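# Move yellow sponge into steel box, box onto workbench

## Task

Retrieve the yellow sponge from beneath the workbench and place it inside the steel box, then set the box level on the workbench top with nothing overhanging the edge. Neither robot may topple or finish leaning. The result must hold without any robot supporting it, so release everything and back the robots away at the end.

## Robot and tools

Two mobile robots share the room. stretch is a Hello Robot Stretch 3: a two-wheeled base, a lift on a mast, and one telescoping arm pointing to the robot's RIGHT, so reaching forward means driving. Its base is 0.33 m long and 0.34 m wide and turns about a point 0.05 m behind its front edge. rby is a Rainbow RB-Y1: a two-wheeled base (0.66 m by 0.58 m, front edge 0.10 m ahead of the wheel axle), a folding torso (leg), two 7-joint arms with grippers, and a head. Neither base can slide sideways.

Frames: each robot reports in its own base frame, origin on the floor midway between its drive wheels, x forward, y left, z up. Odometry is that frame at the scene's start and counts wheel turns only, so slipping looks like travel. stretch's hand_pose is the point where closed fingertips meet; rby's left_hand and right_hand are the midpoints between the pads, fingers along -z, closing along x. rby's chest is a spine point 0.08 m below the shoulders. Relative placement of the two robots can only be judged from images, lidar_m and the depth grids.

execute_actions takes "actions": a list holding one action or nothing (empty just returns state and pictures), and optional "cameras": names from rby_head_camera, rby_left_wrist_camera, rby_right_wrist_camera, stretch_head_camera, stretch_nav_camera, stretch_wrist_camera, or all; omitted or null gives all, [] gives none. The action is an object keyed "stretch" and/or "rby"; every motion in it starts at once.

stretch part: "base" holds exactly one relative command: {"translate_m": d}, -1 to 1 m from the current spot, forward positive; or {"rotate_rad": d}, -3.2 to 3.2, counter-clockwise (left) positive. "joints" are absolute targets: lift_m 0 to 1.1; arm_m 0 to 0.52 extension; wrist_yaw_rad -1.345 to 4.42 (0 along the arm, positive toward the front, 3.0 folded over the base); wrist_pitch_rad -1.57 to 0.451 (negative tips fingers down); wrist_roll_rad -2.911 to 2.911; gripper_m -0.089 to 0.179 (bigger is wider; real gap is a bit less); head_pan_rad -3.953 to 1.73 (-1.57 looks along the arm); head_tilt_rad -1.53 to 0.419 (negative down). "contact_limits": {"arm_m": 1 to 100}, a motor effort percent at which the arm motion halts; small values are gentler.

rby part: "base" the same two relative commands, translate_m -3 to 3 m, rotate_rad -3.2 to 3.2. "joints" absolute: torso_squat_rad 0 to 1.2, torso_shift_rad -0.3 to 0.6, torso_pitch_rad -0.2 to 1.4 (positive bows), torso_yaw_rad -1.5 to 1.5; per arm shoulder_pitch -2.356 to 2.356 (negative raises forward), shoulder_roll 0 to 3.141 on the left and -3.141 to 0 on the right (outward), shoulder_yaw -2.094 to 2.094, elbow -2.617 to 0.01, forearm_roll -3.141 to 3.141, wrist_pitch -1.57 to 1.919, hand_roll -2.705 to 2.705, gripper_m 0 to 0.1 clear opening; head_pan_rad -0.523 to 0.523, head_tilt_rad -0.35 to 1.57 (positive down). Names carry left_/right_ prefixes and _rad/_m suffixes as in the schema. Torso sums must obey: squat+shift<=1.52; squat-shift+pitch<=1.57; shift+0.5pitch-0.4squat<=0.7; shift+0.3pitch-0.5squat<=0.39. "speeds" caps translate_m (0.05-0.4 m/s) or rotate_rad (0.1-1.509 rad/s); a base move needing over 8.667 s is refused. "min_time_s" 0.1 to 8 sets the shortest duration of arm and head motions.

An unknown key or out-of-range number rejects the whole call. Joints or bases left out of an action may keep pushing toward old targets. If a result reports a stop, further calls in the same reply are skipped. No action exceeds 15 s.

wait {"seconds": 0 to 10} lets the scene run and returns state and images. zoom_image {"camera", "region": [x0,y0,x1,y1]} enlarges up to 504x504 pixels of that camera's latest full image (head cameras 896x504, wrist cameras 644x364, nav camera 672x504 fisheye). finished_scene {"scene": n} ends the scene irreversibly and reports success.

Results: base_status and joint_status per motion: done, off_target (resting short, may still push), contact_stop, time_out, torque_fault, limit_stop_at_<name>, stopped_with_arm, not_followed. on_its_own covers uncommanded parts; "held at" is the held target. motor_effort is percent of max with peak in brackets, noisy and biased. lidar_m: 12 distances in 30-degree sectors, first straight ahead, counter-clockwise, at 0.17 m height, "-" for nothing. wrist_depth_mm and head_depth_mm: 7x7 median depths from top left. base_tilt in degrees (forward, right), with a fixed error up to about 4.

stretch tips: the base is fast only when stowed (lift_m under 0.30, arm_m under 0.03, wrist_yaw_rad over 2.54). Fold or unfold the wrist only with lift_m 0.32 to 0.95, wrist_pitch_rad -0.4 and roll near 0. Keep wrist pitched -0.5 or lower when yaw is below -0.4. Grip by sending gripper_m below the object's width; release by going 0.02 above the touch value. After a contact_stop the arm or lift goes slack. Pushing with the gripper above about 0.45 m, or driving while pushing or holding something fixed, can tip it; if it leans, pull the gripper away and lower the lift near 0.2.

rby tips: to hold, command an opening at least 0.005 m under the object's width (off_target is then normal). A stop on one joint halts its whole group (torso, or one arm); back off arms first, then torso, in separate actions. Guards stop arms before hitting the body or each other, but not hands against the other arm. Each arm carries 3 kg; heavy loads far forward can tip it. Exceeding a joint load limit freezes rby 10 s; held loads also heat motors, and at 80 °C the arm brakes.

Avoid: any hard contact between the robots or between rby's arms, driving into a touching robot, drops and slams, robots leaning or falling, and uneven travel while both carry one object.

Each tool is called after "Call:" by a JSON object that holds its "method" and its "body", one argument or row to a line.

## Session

Call:
{"method": "execute_actions", "body": {
  "actions": []
}}

Scene clock: 0.00 s.
stretch.base_odometry: x=+0.000 y=+0.000 heading=+0.000 (m, m, rad; stretch's odometry frame)
stretch.turned_by_wheels: +0.000 (rad since the last result)
stretch.turned_by_imu: +0.000 (rad since the last result)
stretch.base_tilt: forward=+0.6 right=+0.2 (deg)
stretch.lidar_m: 1.79 1.84 1.54 2.56 2.51 2.16 2.69 2.67 3.62 2.55 2.15 2.12
stretch.head_depth_mm: 1980 2211 2224 2223 2194 2192 2123 / 2007 2410 2398 2373 2365 2372 2256 / 2038 2604 2608 2598 2581 2573 2235 / 2059 2810 2867 2865 2841 2797 2221 / 2075 2768 2845 2889 2938 2922 2192 / 2103 2554 2600 2622 2647 2699 2178 / 2125 2357 2369 2407 2395 1751 1769
stretch.base_status: not commanded
stretch.joint_positions: lift_m=+0.401 arm_m=+0.000 wrist_yaw_rad=+2.851 wrist_pitch_rad=-0.365 wrist_roll_rad=+0.008 gripper_m=+0.037 head_pan_rad=-0.016 head_tilt_rad=-0.023
stretch.joint_status: not commanded
stretch.motor_effort: left_wheel=+0 right_wheel=-1 lift_m=+41 arm_m=-1 wrist_yaw_rad=-1 wrist_pitch_rad=+5 wrist_roll_rad=+0 gripper_m=+0 head_pan_rad=+1 head_tilt_rad=+3 (%)
stretch.hand_pose: x=+0.0448 y=+0.0763 z=+0.4258 quat_wxyz=(+0.228, +0.709, +0.026, +0.667) (m; stretch's base frame)
stretch.wrist_depth_mm: - - - - - - - / - - - - - - - / - - - - - - - / - - - - - - - / 805 851 906 878 895 955 933 / 715 725 - 726 759 755 770 / 596 - 618 627 614 633 647
rby.base_odometry: x=+0.000 y=+0.000 heading=+0.000 (m, m, rad; rby's odometry frame)
rby.base_status: not commanded
rby.joint_positions: torso_squat_rad=+0.350 torso_shift_rad=-0.001 torso_pitch_rad=+0.000 torso_yaw_rad=+0.000 left_shoulder_pitch_rad=+0.039 left_shoulder_roll_rad=+0.013 left_shoulder_yaw_rad=-0.026 left_elbow_rad=-0.141 left_forearm_roll_rad=+0.017 left_wrist_pitch_rad=+0.033 left_hand_roll_rad=-0.008 left_gripper_m=+0.099 right_shoulder_pitch_rad=-0.026 right_shoulder_roll_rad=-0.011 right_shoulder_yaw_rad=+0.037 right_elbow_rad=-0.240 right_forearm_roll_rad=-0.011 right_wrist_pitch_rad=-0.025 right_hand_roll_rad=+0.029 right_gripper_m=+0.100 head_pan_rad=+0.001 head_tilt_rad=+0.399
rby.joint_status: not commanded
rby.chest: x=-0.2286 y=-0.0012 z=+1.2475 quat_wxyz=(+1.000, +0.001, +0.000, +0.000) (m; rby's base frame)
rby.left_hand: x=-0.1955 y=+0.2290 z=+0.5632 quat_wxyz=(+0.999, +0.006, -0.036, -0.002) (m; rby's base frame)
rby.right_hand: x=-0.0883 y=-0.2225 z=+0.5758 quat_wxyz=(+0.989, -0.003, -0.144, +0.032) (m; rby's base frame)
pictures: rby_head_camera, rby_left_wrist_camera, rby_right_wrist_camera, stretch_head_camera (sideways: a quarter turn clockwise sets it upright), stretch_nav_camera (sideways: a quarter turn counterclockwise sets it upright), stretch_wrist_camera
Images, in order (width x height): rby_head_camera 896x504, rby_left_wrist_camera 644x364, rby_right_wrist_camera 644x364, stretch_head_camera 896x504, stretch_nav_camera 672x504, stretch_wrist_camera 644x364.

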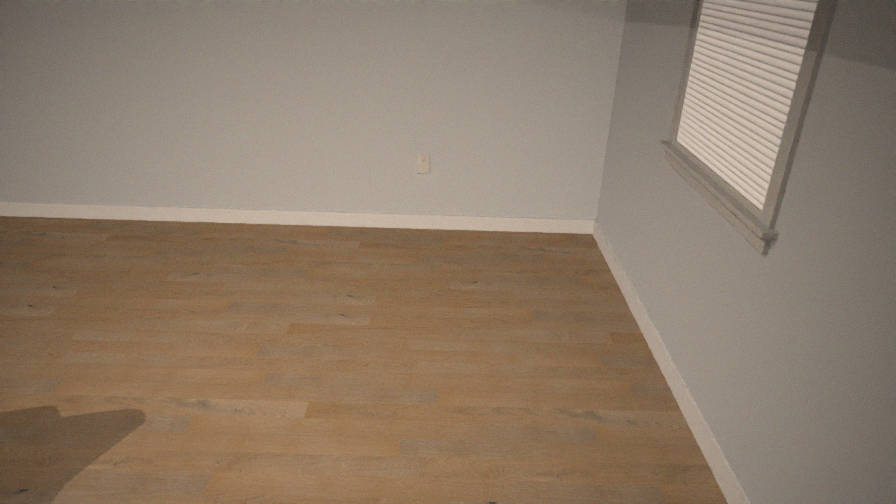

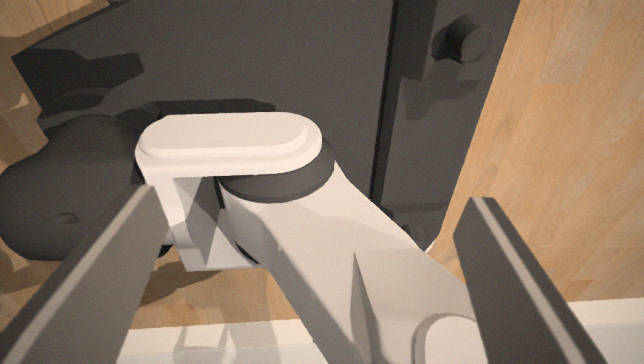

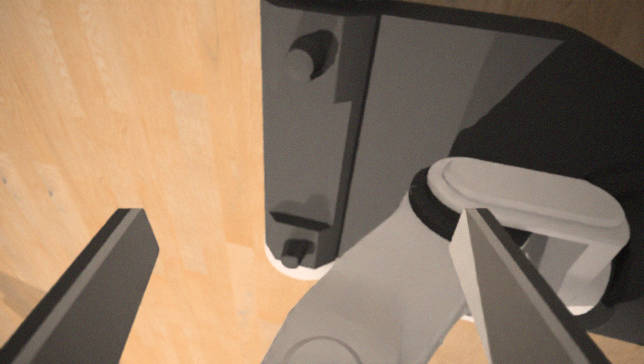

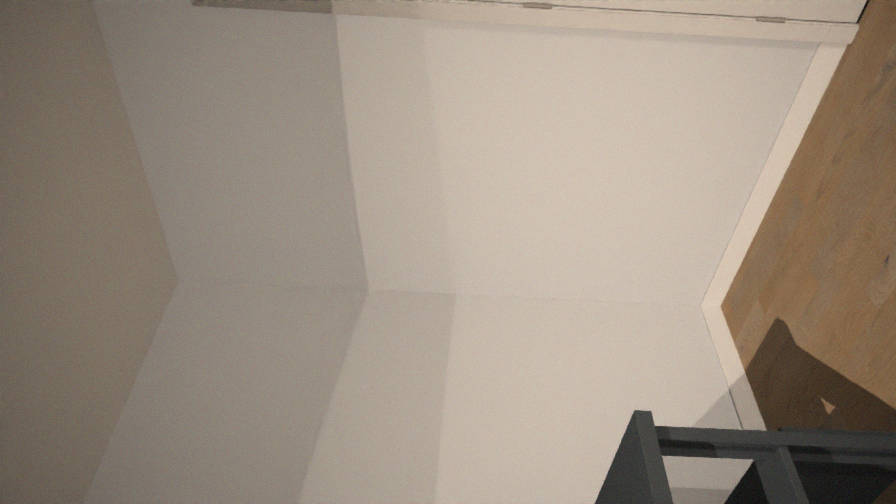

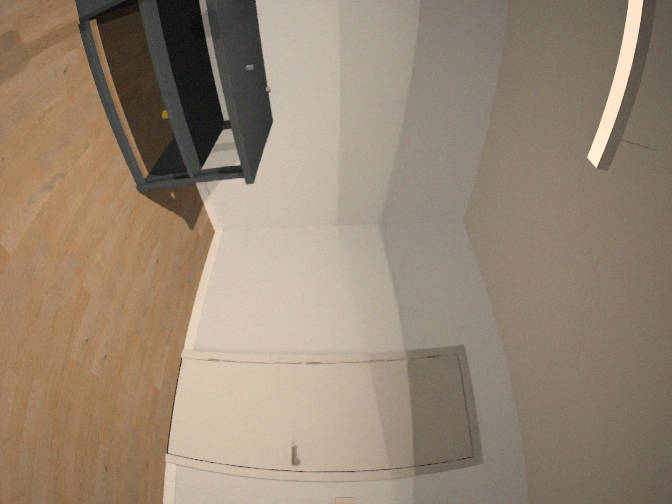

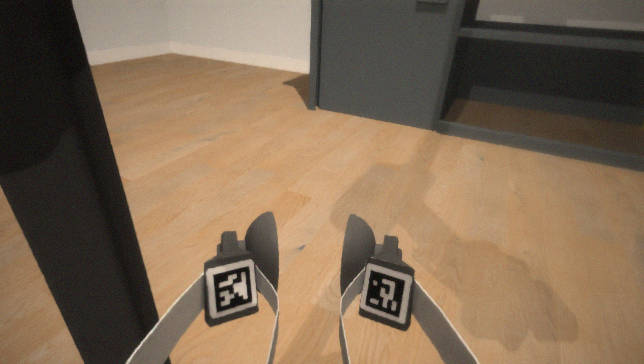

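Call:
{"method": "execute_actions", "body": {
  "actions": [
    {"stretch":{"joints":{"head_pan_rad":1.2,"head_tilt_rad":-0.5}},"rby":{"base":{"rotate_rad":1.5},"joints":{"head_tilt_rad":0.6}}}
  ],
  "cameras": ["stretch_head_camera","stretch_nav_camera","rby_head_camera"]
}}

Scene clock: 4.27 s.
stretch.base_odometry: x=+0.000 y=+0.000 heading=+0.000 (m, m, rad; stretch's odometry frame)
stretch.turned_by_wheels: +0.000 (rad since the last result)
stretch.turned_by_imu: +0.001 (rad since the last result)
stretch.base_tilt: forward=+0.6 right=+0.3 (deg)
stretch.lidar_m: 1.79 1.85 1.54 2.56 2.51 2.15 2.69 2.82 3.62 2.54 2.15 2.12
stretch.head_depth_mm: 1852 1986 1728 1771 2046 1629 1349 / 1922 2070 1830 1660 1820 1613 1340 / 1998 2144 1817 1729 1861 1608 1333 / 2068 2243 1826 1821 1946 1601 1329 / 2168 2333 2536 2580 1988 1590 1322 / 2253 2462 2673 2656 1972 1582 1315 / 2350 2582 2840 2622 1968 1569 1310
stretch.base_status: not commanded
stretch.joint_positions: lift_m=+0.401 arm_m=+0.000 wrist_yaw_rad=+2.851 wrist_pitch_rad=-0.365 wrist_roll_rad=+0.008 gripper_m=+0.037 head_pan_rad=+1.193 head_tilt_rad=-0.494
stretch.joint_status: all done
stretch.motor_effort: left_wheel=+0(0) right_wheel=-1(1) lift_m=+41(41) arm_m=-1(0) wrist_yaw_rad=-1(0) wrist_pitch_rad=+5(5) wrist_roll_rad=+0(0) gripper_m=+0(0) head_pan_rad=+3(34) head_tilt_rad=-5(41) (%)
stretch.hand_pose: x=+0.0448 y=+0.0763 z=+0.4258 quat_wxyz=(+0.228, +0.709, +0.026, +0.667) (m; stretch's base frame)
stretch.wrist_depth_mm: - - - - - - - / - - - - - - - / - - - - - - - / - - - - - - - / 816 861 919 860 920 952 969 / 692 731 - 734 740 762 770 / 605 - 643 624 613 642 650
rby.base_odometry: x=+0.000 y=+0.000 heading=+1.500 (m, m, rad; rby's odometry frame)
rby.base_status: done
rby.joint_positions: torso_squat_rad=+0.350 torso_shift_rad=-0.001 torso_pitch_rad=+0.000 torso_yaw_rad=+0.000 left_shoulder_pitch_rad=+0.039 left_shoulder_roll_rad=+0.013 left_shoulder_yaw_rad=-0.026 left_elbow_rad=-0.141 left_forearm_roll_rad=+0.017 left_wrist_pitch_rad=+0.033 left_hand_roll_rad=-0.008 left_gripper_m=+0.099 right_shoulder_pitch_rad=-0.026 right_shoulder_roll_rad=-0.011 right_shoulder_yaw_rad=+0.037 right_elbow_rad=-0.240 right_forearm_roll_rad=-0.011 right_wrist_pitch_rad=-0.025 right_hand_roll_rad=+0.029 right_gripper_m=+0.100 head_pan_rad=+0.001 head_tilt_rad=+0.600
rby.joint_status: all done
rby.chest: x=-0.2286 y=-0.0012 z=+1.2475 quat_wxyz=(+1.000, +0.001, +0.000, +0.000) (m; rby's base frame)
rby.left_hand: x=-0.1955 y=+0.2290 z=+0.5632 quat_wxyz=(+0.999, +0.006, -0.036, -0.002) (m; rby's base frame)
rby.right_hand: x=-0.0883 y=-0.2225 z=+0.5758 quat_wxyz=(+0.989, -0.003, -0.144, +0.032) (m; rby's base frame)
pictures: rby_head_camera, stretch_head_camera (sideways: a quarter turn clockwise sets it upright), stretch_nav_camera (sideways: a quarter turn counterclockwise sets it upright)
Images, in order (width x height): rby_head_camera 896x504, stretch_head_camera 896x504, stretch_nav_camera 672x504.

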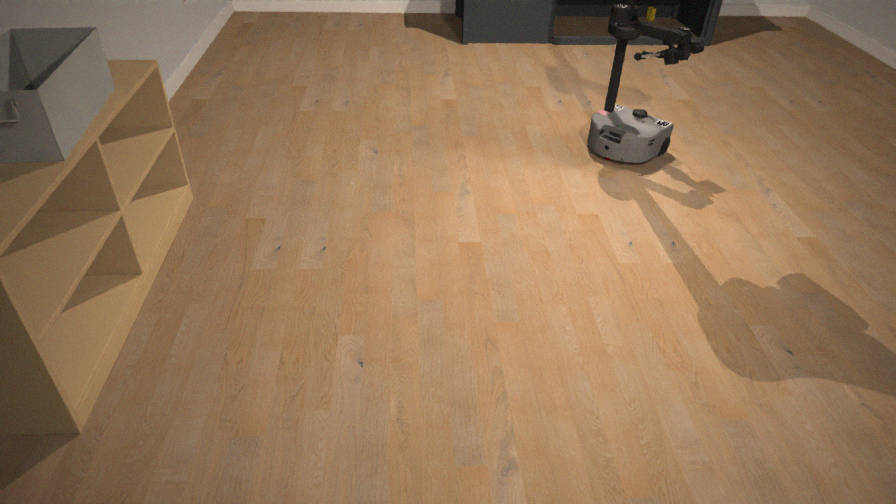

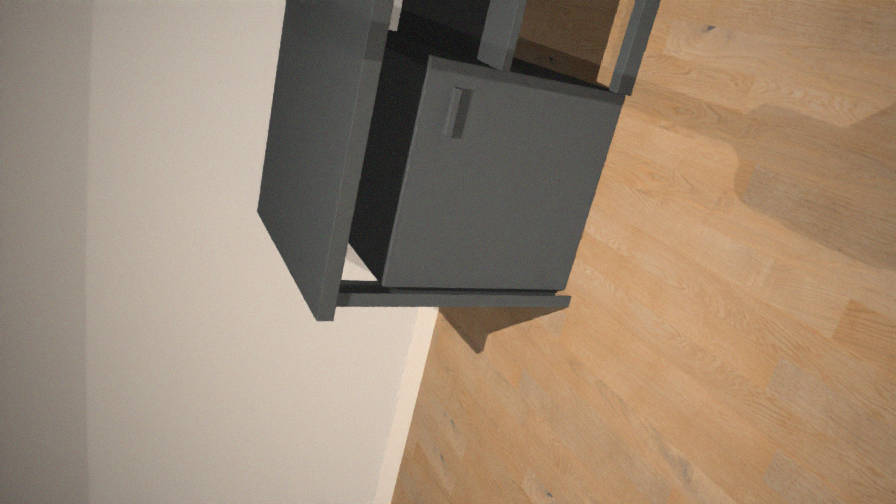

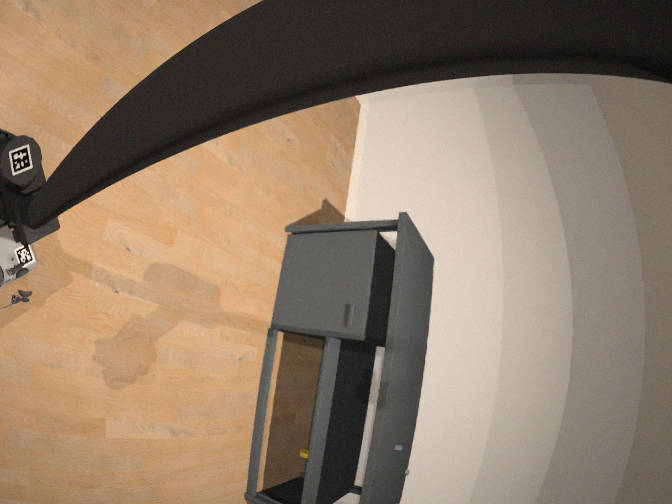

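Call:
{"method": "execute_actions", "body": {
  "actions": [
    {"stretch":{"base":{"rotate_rad":0.4},"joints":{"lift_m":0.25,"wrist_yaw_rad":3.0}},"rby":{"base":{"rotate_rad":0.12}}}
  ],
  "cameras": []
}}

Call:
{"method": "execute_actions", "body": {
  "actions": [
    {"stretch":{"base":{"translate_m":1.0},"joints":{"head_pan_rad":0.6,"head_tilt_rad":-0.7}},"rby":{"base":{"translate_m":1.85}}}
  ],
  "cameras": []
}}

Call:
{"method": "execute_actions", "body": {
  "actions": [
    {"rby":{"base":{"rotate_rad":1.57},"joints":{"left_shoulder_pitch_rad":-0.15,"left_shoulder_roll_rad":1.1,"left_shoulder_yaw_rad":-0.35,"left_elbow_rad":-1.75,"left_forearm_roll_rad":0,"left_wrist_pitch_rad":0,"left_hand_roll_rad":0.85,"left_gripper_m":0.05,"right_shoulder_pitch_rad":-0.15,"right_shoulder_roll_rad":-1.1,"right_shoulder_yaw_rad":0.35,"right_elbow_rad":-1.75,"right_forearm_roll_rad":0,"right_wrist_pitch_rad":0,"right_hand_roll_rad":-0.85,"right_gripper_m":0.05,"torso_pitch_rad":0.12,"head_tilt_rad":0.5}}}
  ],
  "cameras": ["stretch_head_camera","stretch_nav_camera","rby_head_camera"]
}}

Scene clock: 8.90 s.
stretch.base_odometry: x=+0.000 y=+0.000 heading=+0.400 (m, m, rad; stretch's odometry frame)
stretch.turned_by_wheels: +0.400 (rad since the last result)
stretch.turned_by_imu: +0.395 (rad since the last result)
stretch.base_tilt: forward=+0.7 right=+0.1 (deg)
stretch.lidar_m: 1.80 1.54 1.64 2.55 2.16 2.36 2.79 3.60 2.79 2.18 2.12 2.29
stretch.head_depth_mm: 2139 2272 2379 1750 1843 1622 1348 / 2322 2455 2622 2679 2049 1611 1337 / 2517 2692 2897 2720 2027 1612 1329 / 2767 2969 3224 2703 2015 1596 1327 / 2719 2943 3196 2681 2008 1591 1324 / 2500 2696 2914 2657 1981 1589 1317 / 2320 2495 2696 2630 1977 1572 1306
stretch.base_status: done
stretch.joint_positions: lift_m=+0.250 arm_m=+0.000 wrist_yaw_rad=+2.997 wrist_pitch_rad=-0.365 wrist_roll_rad=+0.008 gripper_m=+0.037 head_pan_rad=+1.193 head_tilt_rad=-0.494
stretch.joint_status: all done
stretch.motor_effort: left_wheel=-1(5) right_wheel=+1(6) lift_m=+32(33) arm_m=+0(1) wrist_yaw_rad=+3(3) wrist_pitch_rad=+6(6) wrist_roll_rad=+0(0) gripper_m=+0(0) head_pan_rad=+3(2) head_tilt_rad=-4(4) (%)
stretch.hand_pose: x=+0.0119 y=+0.0836 z=+0.2750 quat_wxyz=(+0.179, +0.705, +0.078, +0.682) (m; stretch's base frame)
stretch.wrist_depth_mm: - - - - - - - / - - - - - - - / - - - - - - - / 757 - 796 803 834 862 863 / 609 613 656 646 651 676 680 / 505 513 - 534 553 548 557 / 458 - - 452 436 460 458
rby.base_odometry: x=+0.000 y=+0.000 heading=+1.619 (m, m, rad; rby's odometry frame)
rby.base_status: done
rby.joint_positions: torso_squat_rad=+0.350 torso_shift_rad=-0.001 torso_pitch_rad=+0.000 torso_yaw_rad=+0.000 left_shoulder_pitch_rad=+0.039 left_shoulder_roll_rad=+0.013 left_shoulder_yaw_rad=-0.026 left_elbow_rad=-0.141 left_forearm_roll_rad=+0.017 left_wrist_pitch_rad=+0.033 left_hand_roll_rad=-0.008 left_gripper_m=+0.099 right_shoulder_pitch_rad=-0.026 right_shoulder_roll_rad=-0.011 right_shoulder_yaw_rad=+0.037 right_elbow_rad=-0.240 right_forearm_roll_rad=-0.011 right_wrist_pitch_rad=-0.025 right_hand_roll_rad=+0.029 right_gripper_m=+0.100 head_pan_rad=+0.001 head_tilt_rad=+0.600
rby.joint_status: not commanded
rby.chest: x=-0.2286 y=-0.0012 z=+1.2475 quat_wxyz=(+1.000, +0.001, +0.000, +0.000) (m; rby's base frame)
rby.left_hand: x=-0.1955 y=+0.2290 z=+0.5632 quat_wxyz=(+0.999, +0.006, -0.036, -0.002) (m; rby's base frame)
rby.right_hand: x=-0.0883 y=-0.2225 z=+0.5758 quat_wxyz=(+0.989, -0.003, -0.144, +0.032) (m; rby's base frame)
pictures: none
No camera images: the call's "cameras" was empty. Leave "cameras" out to get every camera's image.

Scene clock: 14.87 s.
stretch.base_odometry: x=+0.921 y=+0.389 heading=+0.400 (m, m, rad; stretch's odometry frame)
stretch.turned_by_wheels: +0.000 (rad since the last result)
stretch.turned_by_imu: +0.003 (rad since the last result)
stretch.base_tilt: forward=+0.6 right=+0.2 (deg)
stretch.lidar_m: 0.94 1.29 0.83 1.00 2.94 2.18 2.16 4.52 2.26 1.75 1.71 0.82
stretch.head_depth_mm: 1096 1214 1035 800 1028 1003 1179 / 1118 1240 1030 794 1051 1301 1188 / 1144 1251 1021 788 1070 1295 1195 / 1168 1280 1015 785 1067 1319 1195 / 1195 1295 1007 781 1089 1342 1188 / 1225 1319 998 800 1084 1369 1184 / 1259 1336 990 823 1105 1300 1180
stretch.base_status: done
stretch.joint_positions: lift_m=+0.250 arm_m=+0.000 wrist_yaw_rad=+2.998 wrist_pitch_rad=-0.365 wrist_roll_rad=+0.008 gripper_m=+0.037 head_pan_rad=+0.607 head_tilt_rad=-0.692
stretch.joint_status: all done
stretch.motor_effort: left_wheel=-1(7) right_wheel=+0(9) lift_m=+32(32) arm_m=+0(0) wrist_yaw_rad=+1(1) wrist_pitch_rad=+5(5) wrist_roll_rad=+0(0) gripper_m=+1(1) head_pan_rad=-3(27) head_tilt_rad=-5(27) (%)
stretch.hand_pose: x=+0.0117 y=+0.0836 z=+0.2750 quat_wxyz=(+0.179, +0.705, +0.078, +0.682) (m; stretch's base frame)
stretch.wrist_depth_mm: - - - - 826 926 - / - - - - 926 - - / - - - - 951 - - / 784 - 786 835 841 824 879 / 609 607 655 631 655 654 611 / 499 513 - 552 553 548 553 / 459 - - 446 440 460 470
rby.base_odometry: x=-0.091 y=+1.847 heading=+1.620 (m, m, rad; rby's odometry frame)
rby.base_status: done
rby.joint_positions: torso_squat_rad=+0.350 torso_shift_rad=-0.001 torso_pitch_rad=+0.000 torso_yaw_rad=+0.000 left_shoulder_pitch_rad=+0.039 left_shoulder_roll_rad=+0.013 left_shoulder_yaw_rad=-0.026 left_elbow_rad=-0.141 left_forearm_roll_rad=+0.017 left_wrist_pitch_rad=+0.033 left_hand_roll_rad=-0.008 left_gripper_m=+0.099 right_shoulder_pitch_rad=-0.026 right_shoulder_roll_rad=-0.011 right_shoulder_yaw_rad=+0.037 right_elbow_rad=-0.240 right_forearm_roll_rad=-0.011 right_wrist_pitch_rad=-0.025 right_hand_roll_rad=+0.029 right_gripper_m=+0.100 head_pan_rad=+0.001 head_tilt_rad=+0.600
rby.joint_status: not commanded
rby.chest: x=-0.2286 y=-0.0012 z=+1.2475 quat_wxyz=(+1.000, +0.001, +0.000, +0.000) (m; rby's base frame)
rby.left_hand: x=-0.1954 y=+0.2290 z=+0.5632 quat_wxyz=(+0.999, +0.006, -0.036, -0.002) (m; rby's base frame)
rby.right_hand: x=-0.0882 y=-0.2225 z=+0.5758 quat_wxyz=(+0.989, -0.003, -0.144, +0.032) (m; rby's base frame)
pictures: none
No camera images: the call's "cameras" was empty. Leave "cameras" out to get every camera's image.

Scene clock: 18.73 s.
stretch.base_odometry: x=+0.921 y=+0.389 heading=+0.400 (m, m, rad; stretch's odometry frame)
stretch.turned_by_wheels: +0.000 (rad since the last result)
stretch.turned_by_imu: +0.001 (rad since the last result)
stretch.base_tilt: forward=+0.7 right=+0.2 (deg)
stretch.lidar_m: 0.94 1.28 0.83 1.00 2.93 2.16 2.00 4.53 2.27 1.74 1.70 0.82
stretch.head_depth_mm: 1096 1218 1039 799 1028 1003 1182 / 1122 1243 1029 794 1051 1302 1186 / 1143 1258 1020 789 1068 1302 1201 / 1170 1273 1014 785 1069 1323 1195 / 1196 1298 1008 780 1089 1347 1190 / 1224 1319 997 802 1083 1365 1187 / 1248 1338 991 823 1101 1302 1182
stretch.base_status: not commanded
stretch.joint_positions: lift_m=+0.250 arm_m=+0.000 wrist_yaw_rad=+2.998 wrist_pitch_rad=-0.365 wrist_roll_rad=+0.008 gripper_m=+0.037 head_pan_rad=+0.607 head_tilt_rad=-0.692
stretch.joint_status: not commanded
stretch.motor_effort: left_wheel=-1(1) right_wheel=+0(1) lift_m=+32(32) arm_m=-1(1) wrist_yaw_rad=+2(1) wrist_pitch_rad=+5(5) wrist_roll_rad=+0(0) gripper_m=+0(1) head_pan_rad=-2(2) head_tilt_rad=-6(5) (%)
stretch.hand_pose: x=+0.0117 y=+0.0836 z=+0.2750 quat_wxyz=(+0.179, +0.705, +0.078, +0.682) (m; stretch's base frame)
stretch.wrist_depth_mm: - - - - 824 933 - / - - - - 912 - - / - - - - 986 - - / 763 - 823 824 839 818 886 / 623 619 662 652 686 670 616 / 497 508 - 535 543 542 551 / 461 - - 453 443 455 473
rby.base_odometry: x=-0.091 y=+1.847 heading=-3.093 (m, m, rad; rby's odometry frame)
rby.base_status: done
rby.joint_positions: torso_squat_rad=+0.350 torso_shift_rad=-0.001 torso_pitch_rad=+0.120 torso_yaw_rad=+0.000 left_shoulder_pitch_rad=-0.150 left_shoulder_roll_rad=+1.100 left_shoulder_yaw_rad=-0.350 left_elbow_rad=-1.750 left_forearm_roll_rad=+0.000 left_wrist_pitch_rad=+0.000 left_hand_roll_rad=+0.850 left_gripper_m=+0.050 right_shoulder_pitch_rad=-0.150 right_shoulder_roll_rad=-1.100 right_shoulder_yaw_rad=+0.350 right_elbow_rad=-1.750 right_forearm_roll_rad=+0.000 right_wrist_pitch_rad=+0.000 right_hand_roll_rad=-0.850 right_gripper_m=+0.050 head_pan_rad=+0.001 head_tilt_rad=+0.500
rby.joint_status: all done
rby.chest: x=-0.1916 y=-0.0012 z=+1.2453 quat_wxyz=(+0.998, +0.001, +0.060, +0.000) (m; rby's base frame)
rby.left_hand: x=+0.3126 y=+0.3092 z=+1.0782 quat_wxyz=(+0.744, -0.059, -0.630, -0.215) (m; rby's base frame)
rby.right_hand: x=+0.3127 y=-0.3108 z=+1.0770 quat_wxyz=(+0.744, +0.061, -0.630, +0.214) (m; rby's base frame)
pictures: rby_head_camera, stretch_head_camera (sideways: a quarter turn clockwise sets it upright), stretch_nav_camera (sideways: a quarter turn counterclockwise sets it upright)
Images, in order (width x height): rby_head_camera 896x504, stretch_head_camera 896x504, stretch_nav_camera 672x504.

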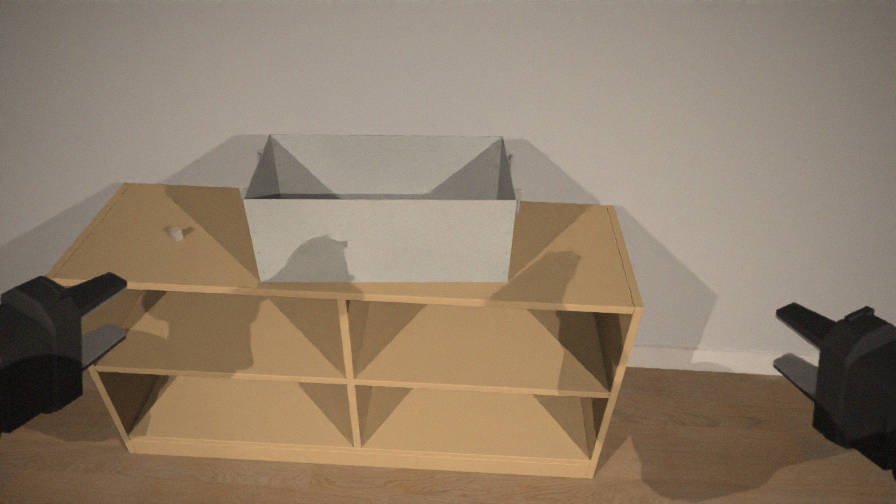

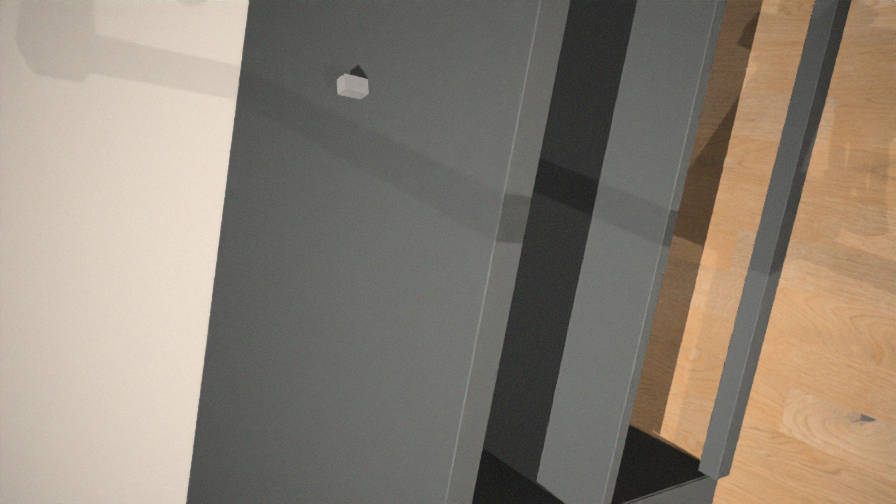

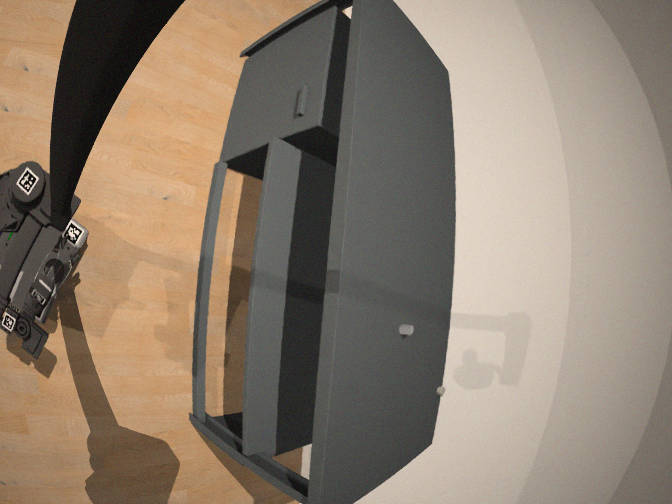

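Call:
{"method": "execute_actions", "body": {
  "actions": [
    {"stretch":{"base":{"rotate_rad":0.6},"joints":{"head_pan_rad":0,"head_tilt_rad":-0.9}},"rby":{"base":{"rotate_rad":0.25}}}
  ],
  "cameras": ["stretch_nav_camera"]
}}

Call:
{"method": "execute_actions", "body": {
  "actions": [
    {"rby":{"base":{"translate_m":0.52},"joints":{"torso_squat_rad":1.1}}}
  ],
  "cameras": []
}}

Call:
{"method": "execute_actions", "body": {
  "actions": [
    {"rby":{"base":{"rotate_rad":-0.25},"joints":{"head_tilt_rad":0.6}}}
  ],
  "cameras": ["rby_head_camera","rby_left_wrist_camera","rby_right_wrist_camera"]
}}

Scene clock: 22.07 s.
stretch.base_odometry: x=+0.921 y=+0.389 heading=+1.000 (m, m, rad; stretch's odometry frame)
stretch.turned_by_wheels: +0.600 (rad since the last result)
stretch.turned_by_imu: +0.590 (rad since the last result)
stretch.base_tilt: forward=+0.8 right=+0.4 (deg)
stretch.lidar_m: 1.29 0.83 1.09 2.91 1.87 1.93 4.31 2.14 1.73 1.71 0.82 1.03
stretch.head_depth_mm: 1118 930 758 1065 1357 1262 1134 / 1136 917 755 1078 1374 1262 1131 / 1146 915 752 1096 1393 1254 1128 / 1168 911 749 1090 1393 1254 1124 / 1160 905 764 1090 1417 1254 1121 / 1149 900 779 1105 1373 1249 1119 / 1142 895 780 1126 1359 1245 1113
stretch.base_status: done
stretch.joint_positions: lift_m=+0.250 arm_m=+0.000 wrist_yaw_rad=+2.998 wrist_pitch_rad=-0.365 wrist_roll_rad=+0.008 gripper_m=+0.037 head_pan_rad=+0.007 head_tilt_rad=-0.889
stretch.joint_status: all done
stretch.motor_effort: left_wheel=-1(8) right_wheel=+1(5) lift_m=+32(32) arm_m=+0(0) wrist_yaw_rad=+1(2) wrist_pitch_rad=+5(5) wrist_roll_rad=+0(0) gripper_m=+0(0) head_pan_rad=-2(27) head_tilt_rad=-7(30) (%)
stretch.hand_pose: x=+0.0117 y=+0.0836 z=+0.2750 quat_wxyz=(+0.179, +0.705, +0.078, +0.682) (m; stretch's base frame)
stretch.wrist_depth_mm: - - - - - - 819 / - - - - - - 841 / - - - - - - 817 / 756 - 802 852 846 859 800 / 610 616 671 634 662 657 674 / 505 510 - 551 552 548 549 / 454 - - 451 442 460 471
rby.base_odometry: x=-0.091 y=+1.847 heading=-2.844 (m, m, rad; rby's odometry frame)
rby.base_status: done
rby.joint_positions: torso_squat_rad=+0.350 torso_shift_rad=-0.001 torso_pitch_rad=+0.120 torso_yaw_rad=+0.000 left_shoulder_pitch_rad=-0.150 left_shoulder_roll_rad=+1.100 left_shoulder_yaw_rad=-0.350 left_elbow_rad=-1.750 left_forearm_roll_rad=+0.000 left_wrist_pitch_rad=+0.000 left_hand_roll_rad=+0.850 left_gripper_m=+0.050 right_shoulder_pitch_rad=-0.150 right_shoulder_roll_rad=-1.100 right_shoulder_yaw_rad=+0.350 right_elbow_rad=-1.750 right_forearm_roll_rad=+0.000 right_wrist_pitch_rad=+0.000 right_hand_roll_rad=-0.850 right_gripper_m=+0.050 head_pan_rad=+0.001 head_tilt_rad=+0.500
rby.joint_status: not commanded
rby.chest: x=-0.1916 y=-0.0012 z=+1.2453 quat_wxyz=(+0.998, +0.001, +0.060, +0.000) (m; rby's base frame)
rby.left_hand: x=+0.3126 y=+0.3092 z=+1.0782 quat_wxyz=(+0.744, -0.059, -0.630, -0.215) (m; rby's base frame)
rby.right_hand: x=+0.3127 y=-0.3108 z=+1.0770 quat_wxyz=(+0.744, +0.061, -0.630, +0.214) (m; rby's base frame)
pictures: stretch_nav_camera (sideways: a quarter turn counterclockwise sets it upright)
Images, in order (width x height): stretch_nav_camera 672x504.

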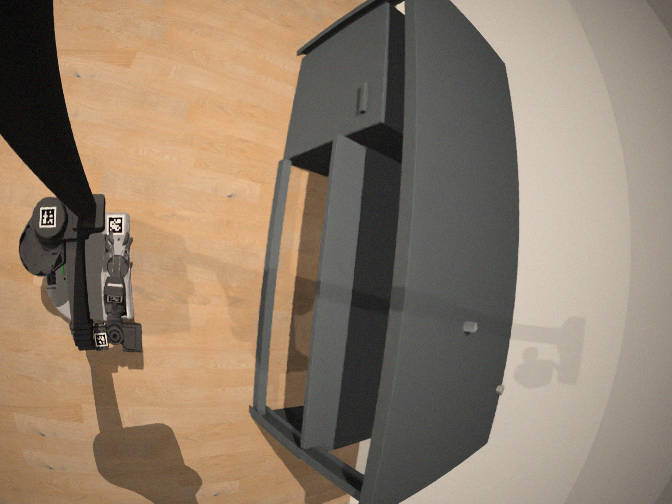

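Scene clock: 25.37 s.
stretch.base_odometry: x=+0.921 y=+0.389 heading=+1.000 (m, m, rad; stretch's odometry frame)
stretch.turned_by_wheels: +0.000 (rad since the last result)
stretch.turned_by_imu: +0.000 (rad since the last result)
stretch.base_tilt: forward=+0.5 right=+0.4 (deg)
stretch.lidar_m: 1.29 0.83 1.09 2.92 2.35 4.56 4.27 2.15 1.73 1.71 0.82 1.03
stretch.head_depth_mm: 1118 926 758 1062 1359 1260 1128 / 1136 923 755 1079 1370 1261 1131 / 1143 918 752 1096 1399 1261 1127 / 1161 911 748 1093 1399 1263 1124 / 1155 905 764 1090 1415 1249 1120 / 1151 901 779 1101 1384 1242 1114 / 1135 897 780 1128 1361 1244 1117
stretch.base_status: not commanded
stretch.joint_positions: lift_m=+0.250 arm_m=+0.000 wrist_yaw_rad=+2.998 wrist_pitch_rad=-0.365 wrist_roll_rad=+0.008 gripper_m=+0.037 head_pan_rad=+0.007 head_tilt_rad=-0.889
stretch.joint_status: not commanded
stretch.motor_effort: left_wheel=-1(1) right_wheel=+1(1) lift_m=+32(32) arm_m=-1(0) wrist_yaw_rad=+1(1) wrist_pitch_rad=+5(5) wrist_roll_rad=+0(0) gripper_m=+1(0) head_pan_rad=-3(2) head_tilt_rad=-7(7) (%)
stretch.hand_pose: x=+0.0117 y=+0.0836 z=+0.2750 quat_wxyz=(+0.179, +0.705, +0.078, +0.682) (m; stretch's base frame)
stretch.wrist_depth_mm: - - - - - - 855 / - - - - - - 843 / - - - - - - 820 / 727 - 807 825 827 872 790 / 607 620 638 627 658 680 668 / 508 514 - 536 554 552 549 / 454 - - 444 445 473 465
rby.base_odometry: x=-0.588 y=+1.694 heading=-2.843 (m, m, rad; rby's odometry frame)
rby.base_status: done
rby.joint_positions: torso_squat_rad=+1.100 torso_shift_rad=-0.001 torso_pitch_rad=+0.120 torso_yaw_rad=+0.000 left_shoulder_pitch_rad=-0.150 left_shoulder_roll_rad=+1.100 left_shoulder_yaw_rad=-0.350 left_elbow_rad=-1.750 left_forearm_roll_rad=+0.000 left_wrist_pitch_rad=+0.000 left_hand_roll_rad=+0.850 left_gripper_m=+0.050 right_shoulder_pitch_rad=-0.150 right_shoulder_roll_rad=-1.100 right_shoulder_yaw_rad=+0.350 right_elbow_rad=-1.750 right_forearm_roll_rad=+0.000 right_wrist_pitch_rad=+0.000 right_hand_roll_rad=-0.850 right_gripper_m=+0.050 head_pan_rad=+0.001 head_tilt_rad=+0.500
rby.joint_status: all done
rby.chest: x=-0.1912 y=-0.0009 z=+0.9052 quat_wxyz=(+0.998, +0.001, +0.060, +0.000) (m; rby's base frame)
rby.left_hand: x=+0.3130 y=+0.3095 z=+0.7382 quat_wxyz=(+0.744, -0.059, -0.630, -0.215) (m; rby's base frame)
rby.right_hand: x=+0.3130 y=-0.3103 z=+0.7368 quat_wxyz=(+0.744, +0.061, -0.630, +0.214) (m; rby's base frame)
pictures: none
No camera images: the call's "cameras" was empty. Leave "cameras" out to get every camera's image.

Scene clock: 27.07 s.
stretch.base_odometry: x=+0.921 y=+0.389 heading=+1.000 (m, m, rad; stretch's odometry frame)
stretch.turned_by_wheels: +0.000 (rad since the last result)
stretch.turned_by_imu: +0.000 (rad since the last result)
stretch.base_tilt: forward=+0.6 right=+0.4 (deg)
stretch.lidar_m: 1.28 0.83 1.09 2.92 2.37 4.56 4.26 2.15 1.73 1.71 0.82 1.03
stretch.head_depth_mm: 1118 926 758 1059 1357 1263 1134 / 1138 919 754 1075 1374 1263 1130 / 1147 918 751 1098 1400 1258 1125 / 1163 914 749 1095 1393 1251 1119 / 1156 906 765 1089 1412 1250 1120 / 1148 902 780 1106 1372 1250 1119 / 1139 895 782 1125 1358 1242 1114
stretch.base_status: not commanded
stretch.joint_positions: lift_m=+0.250 arm_m=+0.000 wrist_yaw_rad=+2.998 wrist_pitch_rad=-0.365 wrist_roll_rad=+0.008 gripper_m=+0.037 head_pan_rad=+0.007 head_tilt_rad=-0.889
stretch.joint_status: not commanded
stretch.motor_effort: left_wheel=-1(1) right_wheel=+1(1) lift_m=+32(32) arm_m=+0(0) wrist_yaw_rad=+1(1) wrist_pitch_rad=+5(5) wrist_roll_rad=+0(0) gripper_m=+0(1) head_pan_rad=-2(2) head_tilt_rad=-8(7) (%)
stretch.hand_pose: x=+0.0117 y=+0.0836 z=+0.2750 quat_wxyz=(+0.179, +0.705, +0.078, +0.682) (m; stretch's base frame)
stretch.wrist_depth_mm: - - - - - - 859 / - - - - - - 837 / - - - - - - 830 / 776 - 829 824 834 836 787 / 609 630 644 639 656 660 693 / 508 501 - 541 552 543 554 / 459 - - 454 448 462 471
rby.base_odometry: x=-0.588 y=+1.694 heading=-3.093 (m, m, rad; rby's odometry frame)
rby.base_status: done
rby.joint_positions: torso_squat_rad=+1.100 torso_shift_rad=-0.001 torso_pitch_rad=+0.120 torso_yaw_rad=+0.000 left_shoulder_pitch_rad=-0.150 left_shoulder_roll_rad=+1.100 left_shoulder_yaw_rad=-0.350 left_elbow_rad=-1.750 left_forearm_roll_rad=+0.000 left_wrist_pitch_rad=+0.000 left_hand_roll_rad=+0.850 left_gripper_m=+0.050 right_shoulder_pitch_rad=-0.150 right_shoulder_roll_rad=-1.100 right_shoulder_yaw_rad=+0.350 right_elbow_rad=-1.750 right_forearm_roll_rad=+0.000 right_wrist_pitch_rad=+0.000 right_hand_roll_rad=-0.850 right_gripper_m=+0.050 head_pan_rad=+0.001 head_tilt_rad=+0.600
rby.joint_status: all done
rby.chest: x=-0.1912 y=-0.0008 z=+0.9052 quat_wxyz=(+0.998, +0.001, +0.060, +0.000) (m; rby's base frame)
rby.left_hand: x=+0.3130 y=+0.3095 z=+0.7382 quat_wxyz=(+0.744, -0.059, -0.630, -0.215) (m; rby's base frame)
rby.right_hand: x=+0.3130 y=-0.3103 z=+0.7369 quat_wxyz=(+0.744, +0.061, -0.630, +0.214) (m; rby's base frame)
pictures: rby_head_camera, rby_left_wrist_camera, rby_right_wrist_camera
Images, in order (width x height): rby_head_camera 896x504, rby_left_wrist_camera 644x364, rby_right_wrist_camera 644x364.

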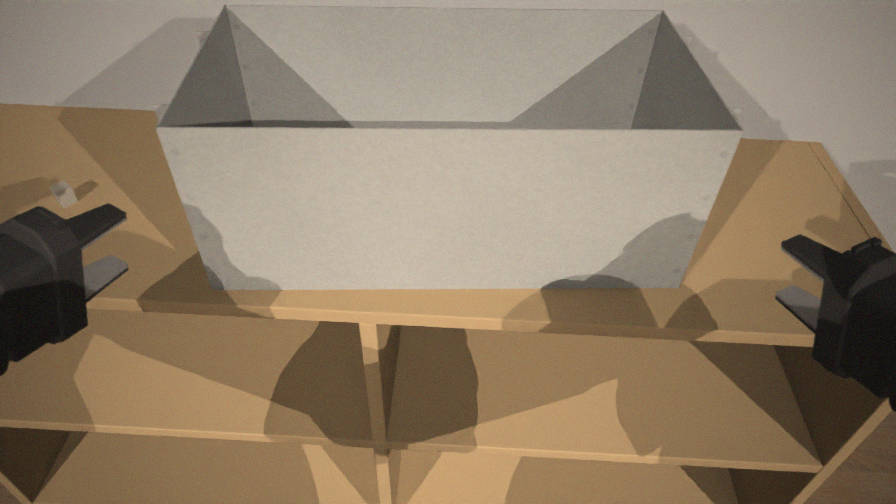

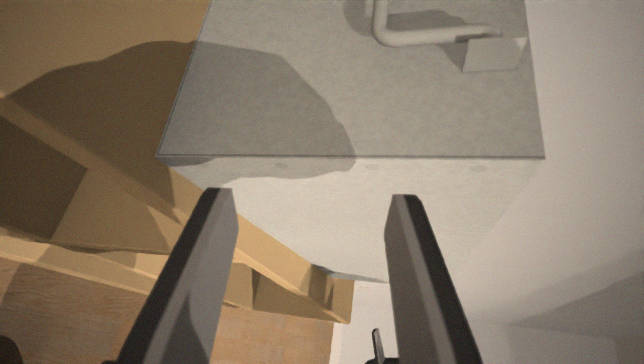

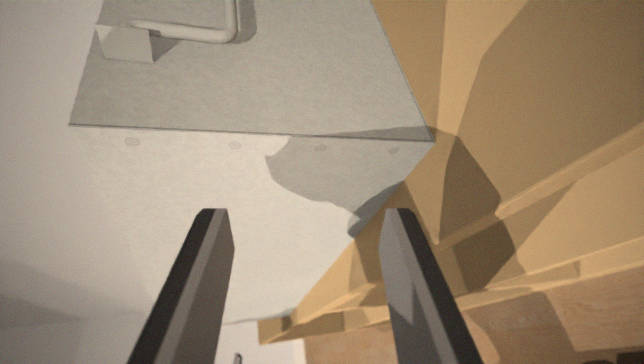

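Call:
{"method": "execute_actions", "body": {
  "actions": [
    {"stretch":{"base":{"translate_m":0.42}},"rby":{"base":{"translate_m":0.25}}}
  ],
  "cameras": ["stretch_nav_camera","rby_head_camera","rby_left_wrist_camera","rby_right_wrist_camera"]
}}

Scene clock: 30.63 s.
stretch.base_odometry: x=+1.148 y=+0.743 heading=+1.000 (m, m, rad; stretch's odometry frame)
stretch.turned_by_wheels: +0.000 (rad since the last result)
stretch.turned_by_imu: +0.002 (rad since the last result)
stretch.base_tilt: forward=+0.6 right=+0.3 (deg)
stretch.lidar_m: 0.88 0.58 0.52 2.84 2.78 4.95 4.45 2.22 1.81 0.65 0.73 0.88
stretch.head_depth_mm: 793 874 756 628 555 491 459 / 811 890 753 639 553 489 471 / 829 897 751 636 551 487 753 / 846 909 748 633 550 486 774 / 867 903 742 631 548 484 1073 / 891 901 741 627 546 490 1083 / 911 891 736 627 544 497 1100
stretch.base_status: done
stretch.joint_positions: lift_m=+0.250 arm_m=+0.000 wrist_yaw_rad=+2.998 wrist_pitch_rad=-0.365 wrist_roll_rad=+0.008 gripper_m=+0.037 head_pan_rad=+0.007 head_tilt_rad=-0.890
stretch.joint_status: not commanded
stretch.motor_effort: left_wheel=-1(6) right_wheel=+0(7) lift_m=+32(32) arm_m=+0(0) wrist_yaw_rad=+1(2) wrist_pitch_rad=+5(5) wrist_roll_rad=+0(0) gripper_m=+0(1) head_pan_rad=-2(3) head_tilt_rad=-6(7) (%)
stretch.hand_pose: x=+0.0117 y=+0.0836 z=+0.2750 quat_wxyz=(+0.179, +0.705, +0.078, +0.682) (m; stretch's base frame)
stretch.wrist_depth_mm: - - - - 897 480 465 / - - - - 909 515 501 / - - - - 878 548 532 / 753 - 805 804 766 587 591 / 616 617 656 636 654 638 629 / 513 504 - 529 523 522 560 / 459 - - 448 440 431 466
rby.base_odometry: x=-0.836 y=+1.682 heading=-3.093 (m, m, rad; rby's odometry frame)
rby.base_status: done
rby.joint_positions: torso_squat_rad=+1.100 torso_shift_rad=-0.001 torso_pitch_rad=+0.120 torso_yaw_rad=+0.000 left_shoulder_pitch_rad=-0.150 left_shoulder_roll_rad=+1.100 left_shoulder_yaw_rad=-0.350 left_elbow_rad=-1.750 left_forearm_roll_rad=+0.000 left_wrist_pitch_rad=+0.000 left_hand_roll_rad=+0.850 left_gripper_m=+0.050 right_shoulder_pitch_rad=-0.150 right_shoulder_roll_rad=-1.100 right_shoulder_yaw_rad=+0.350 right_elbow_rad=-1.750 right_forearm_roll_rad=+0.000 right_wrist_pitch_rad=+0.000 right_hand_roll_rad=-0.850 right_gripper_m=+0.050 head_pan_rad=+0.001 head_tilt_rad=+0.600
rby.joint_status: not commanded
rby.chest: x=-0.1914 y=-0.0009 z=+0.9052 quat_wxyz=(+0.998, +0.001, +0.060, +0.000) (m; rby's base frame)
rby.left_hand: x=+0.3128 y=+0.3094 z=+0.7384 quat_wxyz=(+0.744, -0.059, -0.630, -0.215) (m; rby's base frame)
rby.right_hand: x=+0.3129 y=-0.3103 z=+0.7370 quat_wxyz=(+0.744, +0.061, -0.630, +0.214) (m; rby's base frame)
pictures: rby_head_camera, rby_left_wrist_camera, rby_right_wrist_camera, stretch_nav_camera (sideways: a quarter turn counterclockwise sets it upright)
Images, in order (width x height): rby_head_camera 896x504, rby_left_wrist_camera 644x364, rby_right_wrist_camera 644x364, stretch_nav_camera 672x504.

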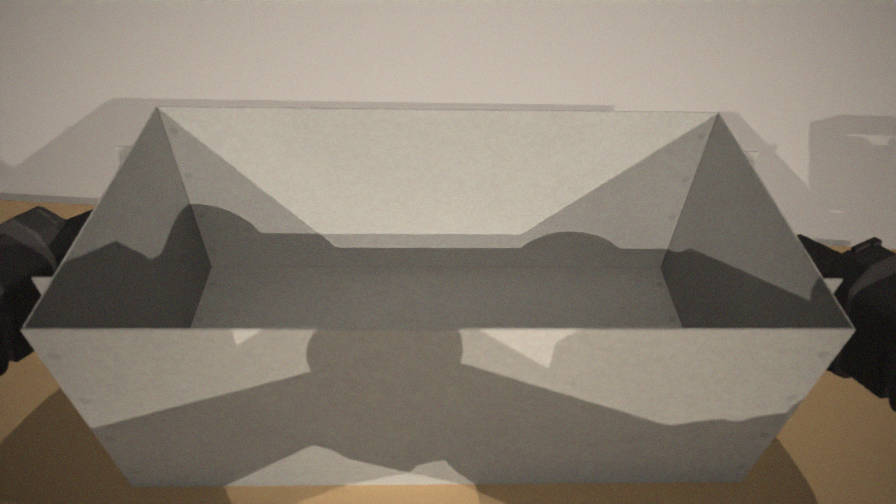

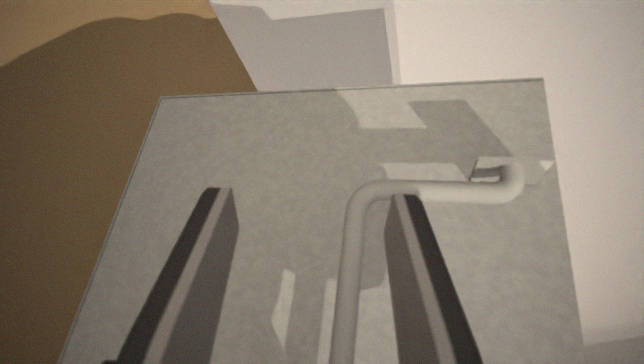

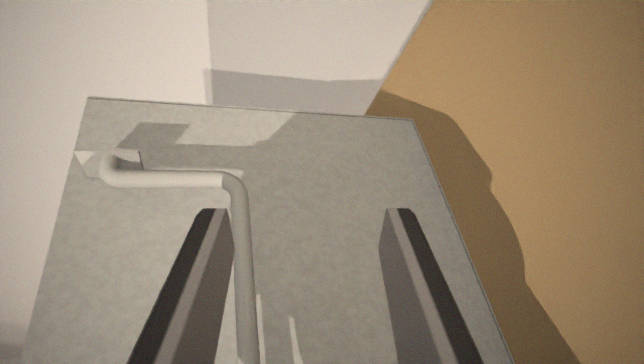

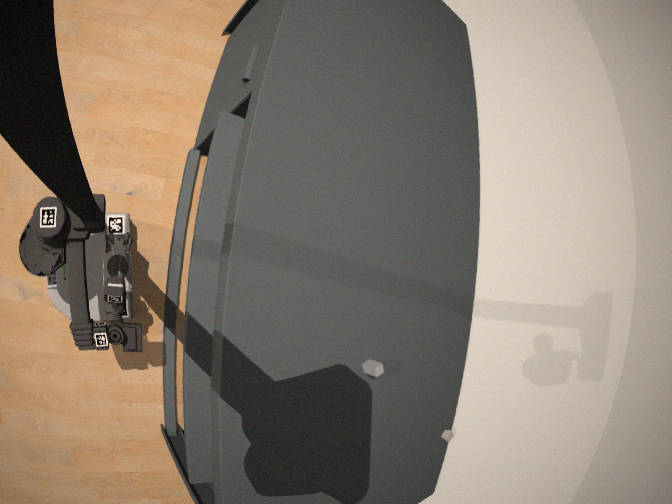

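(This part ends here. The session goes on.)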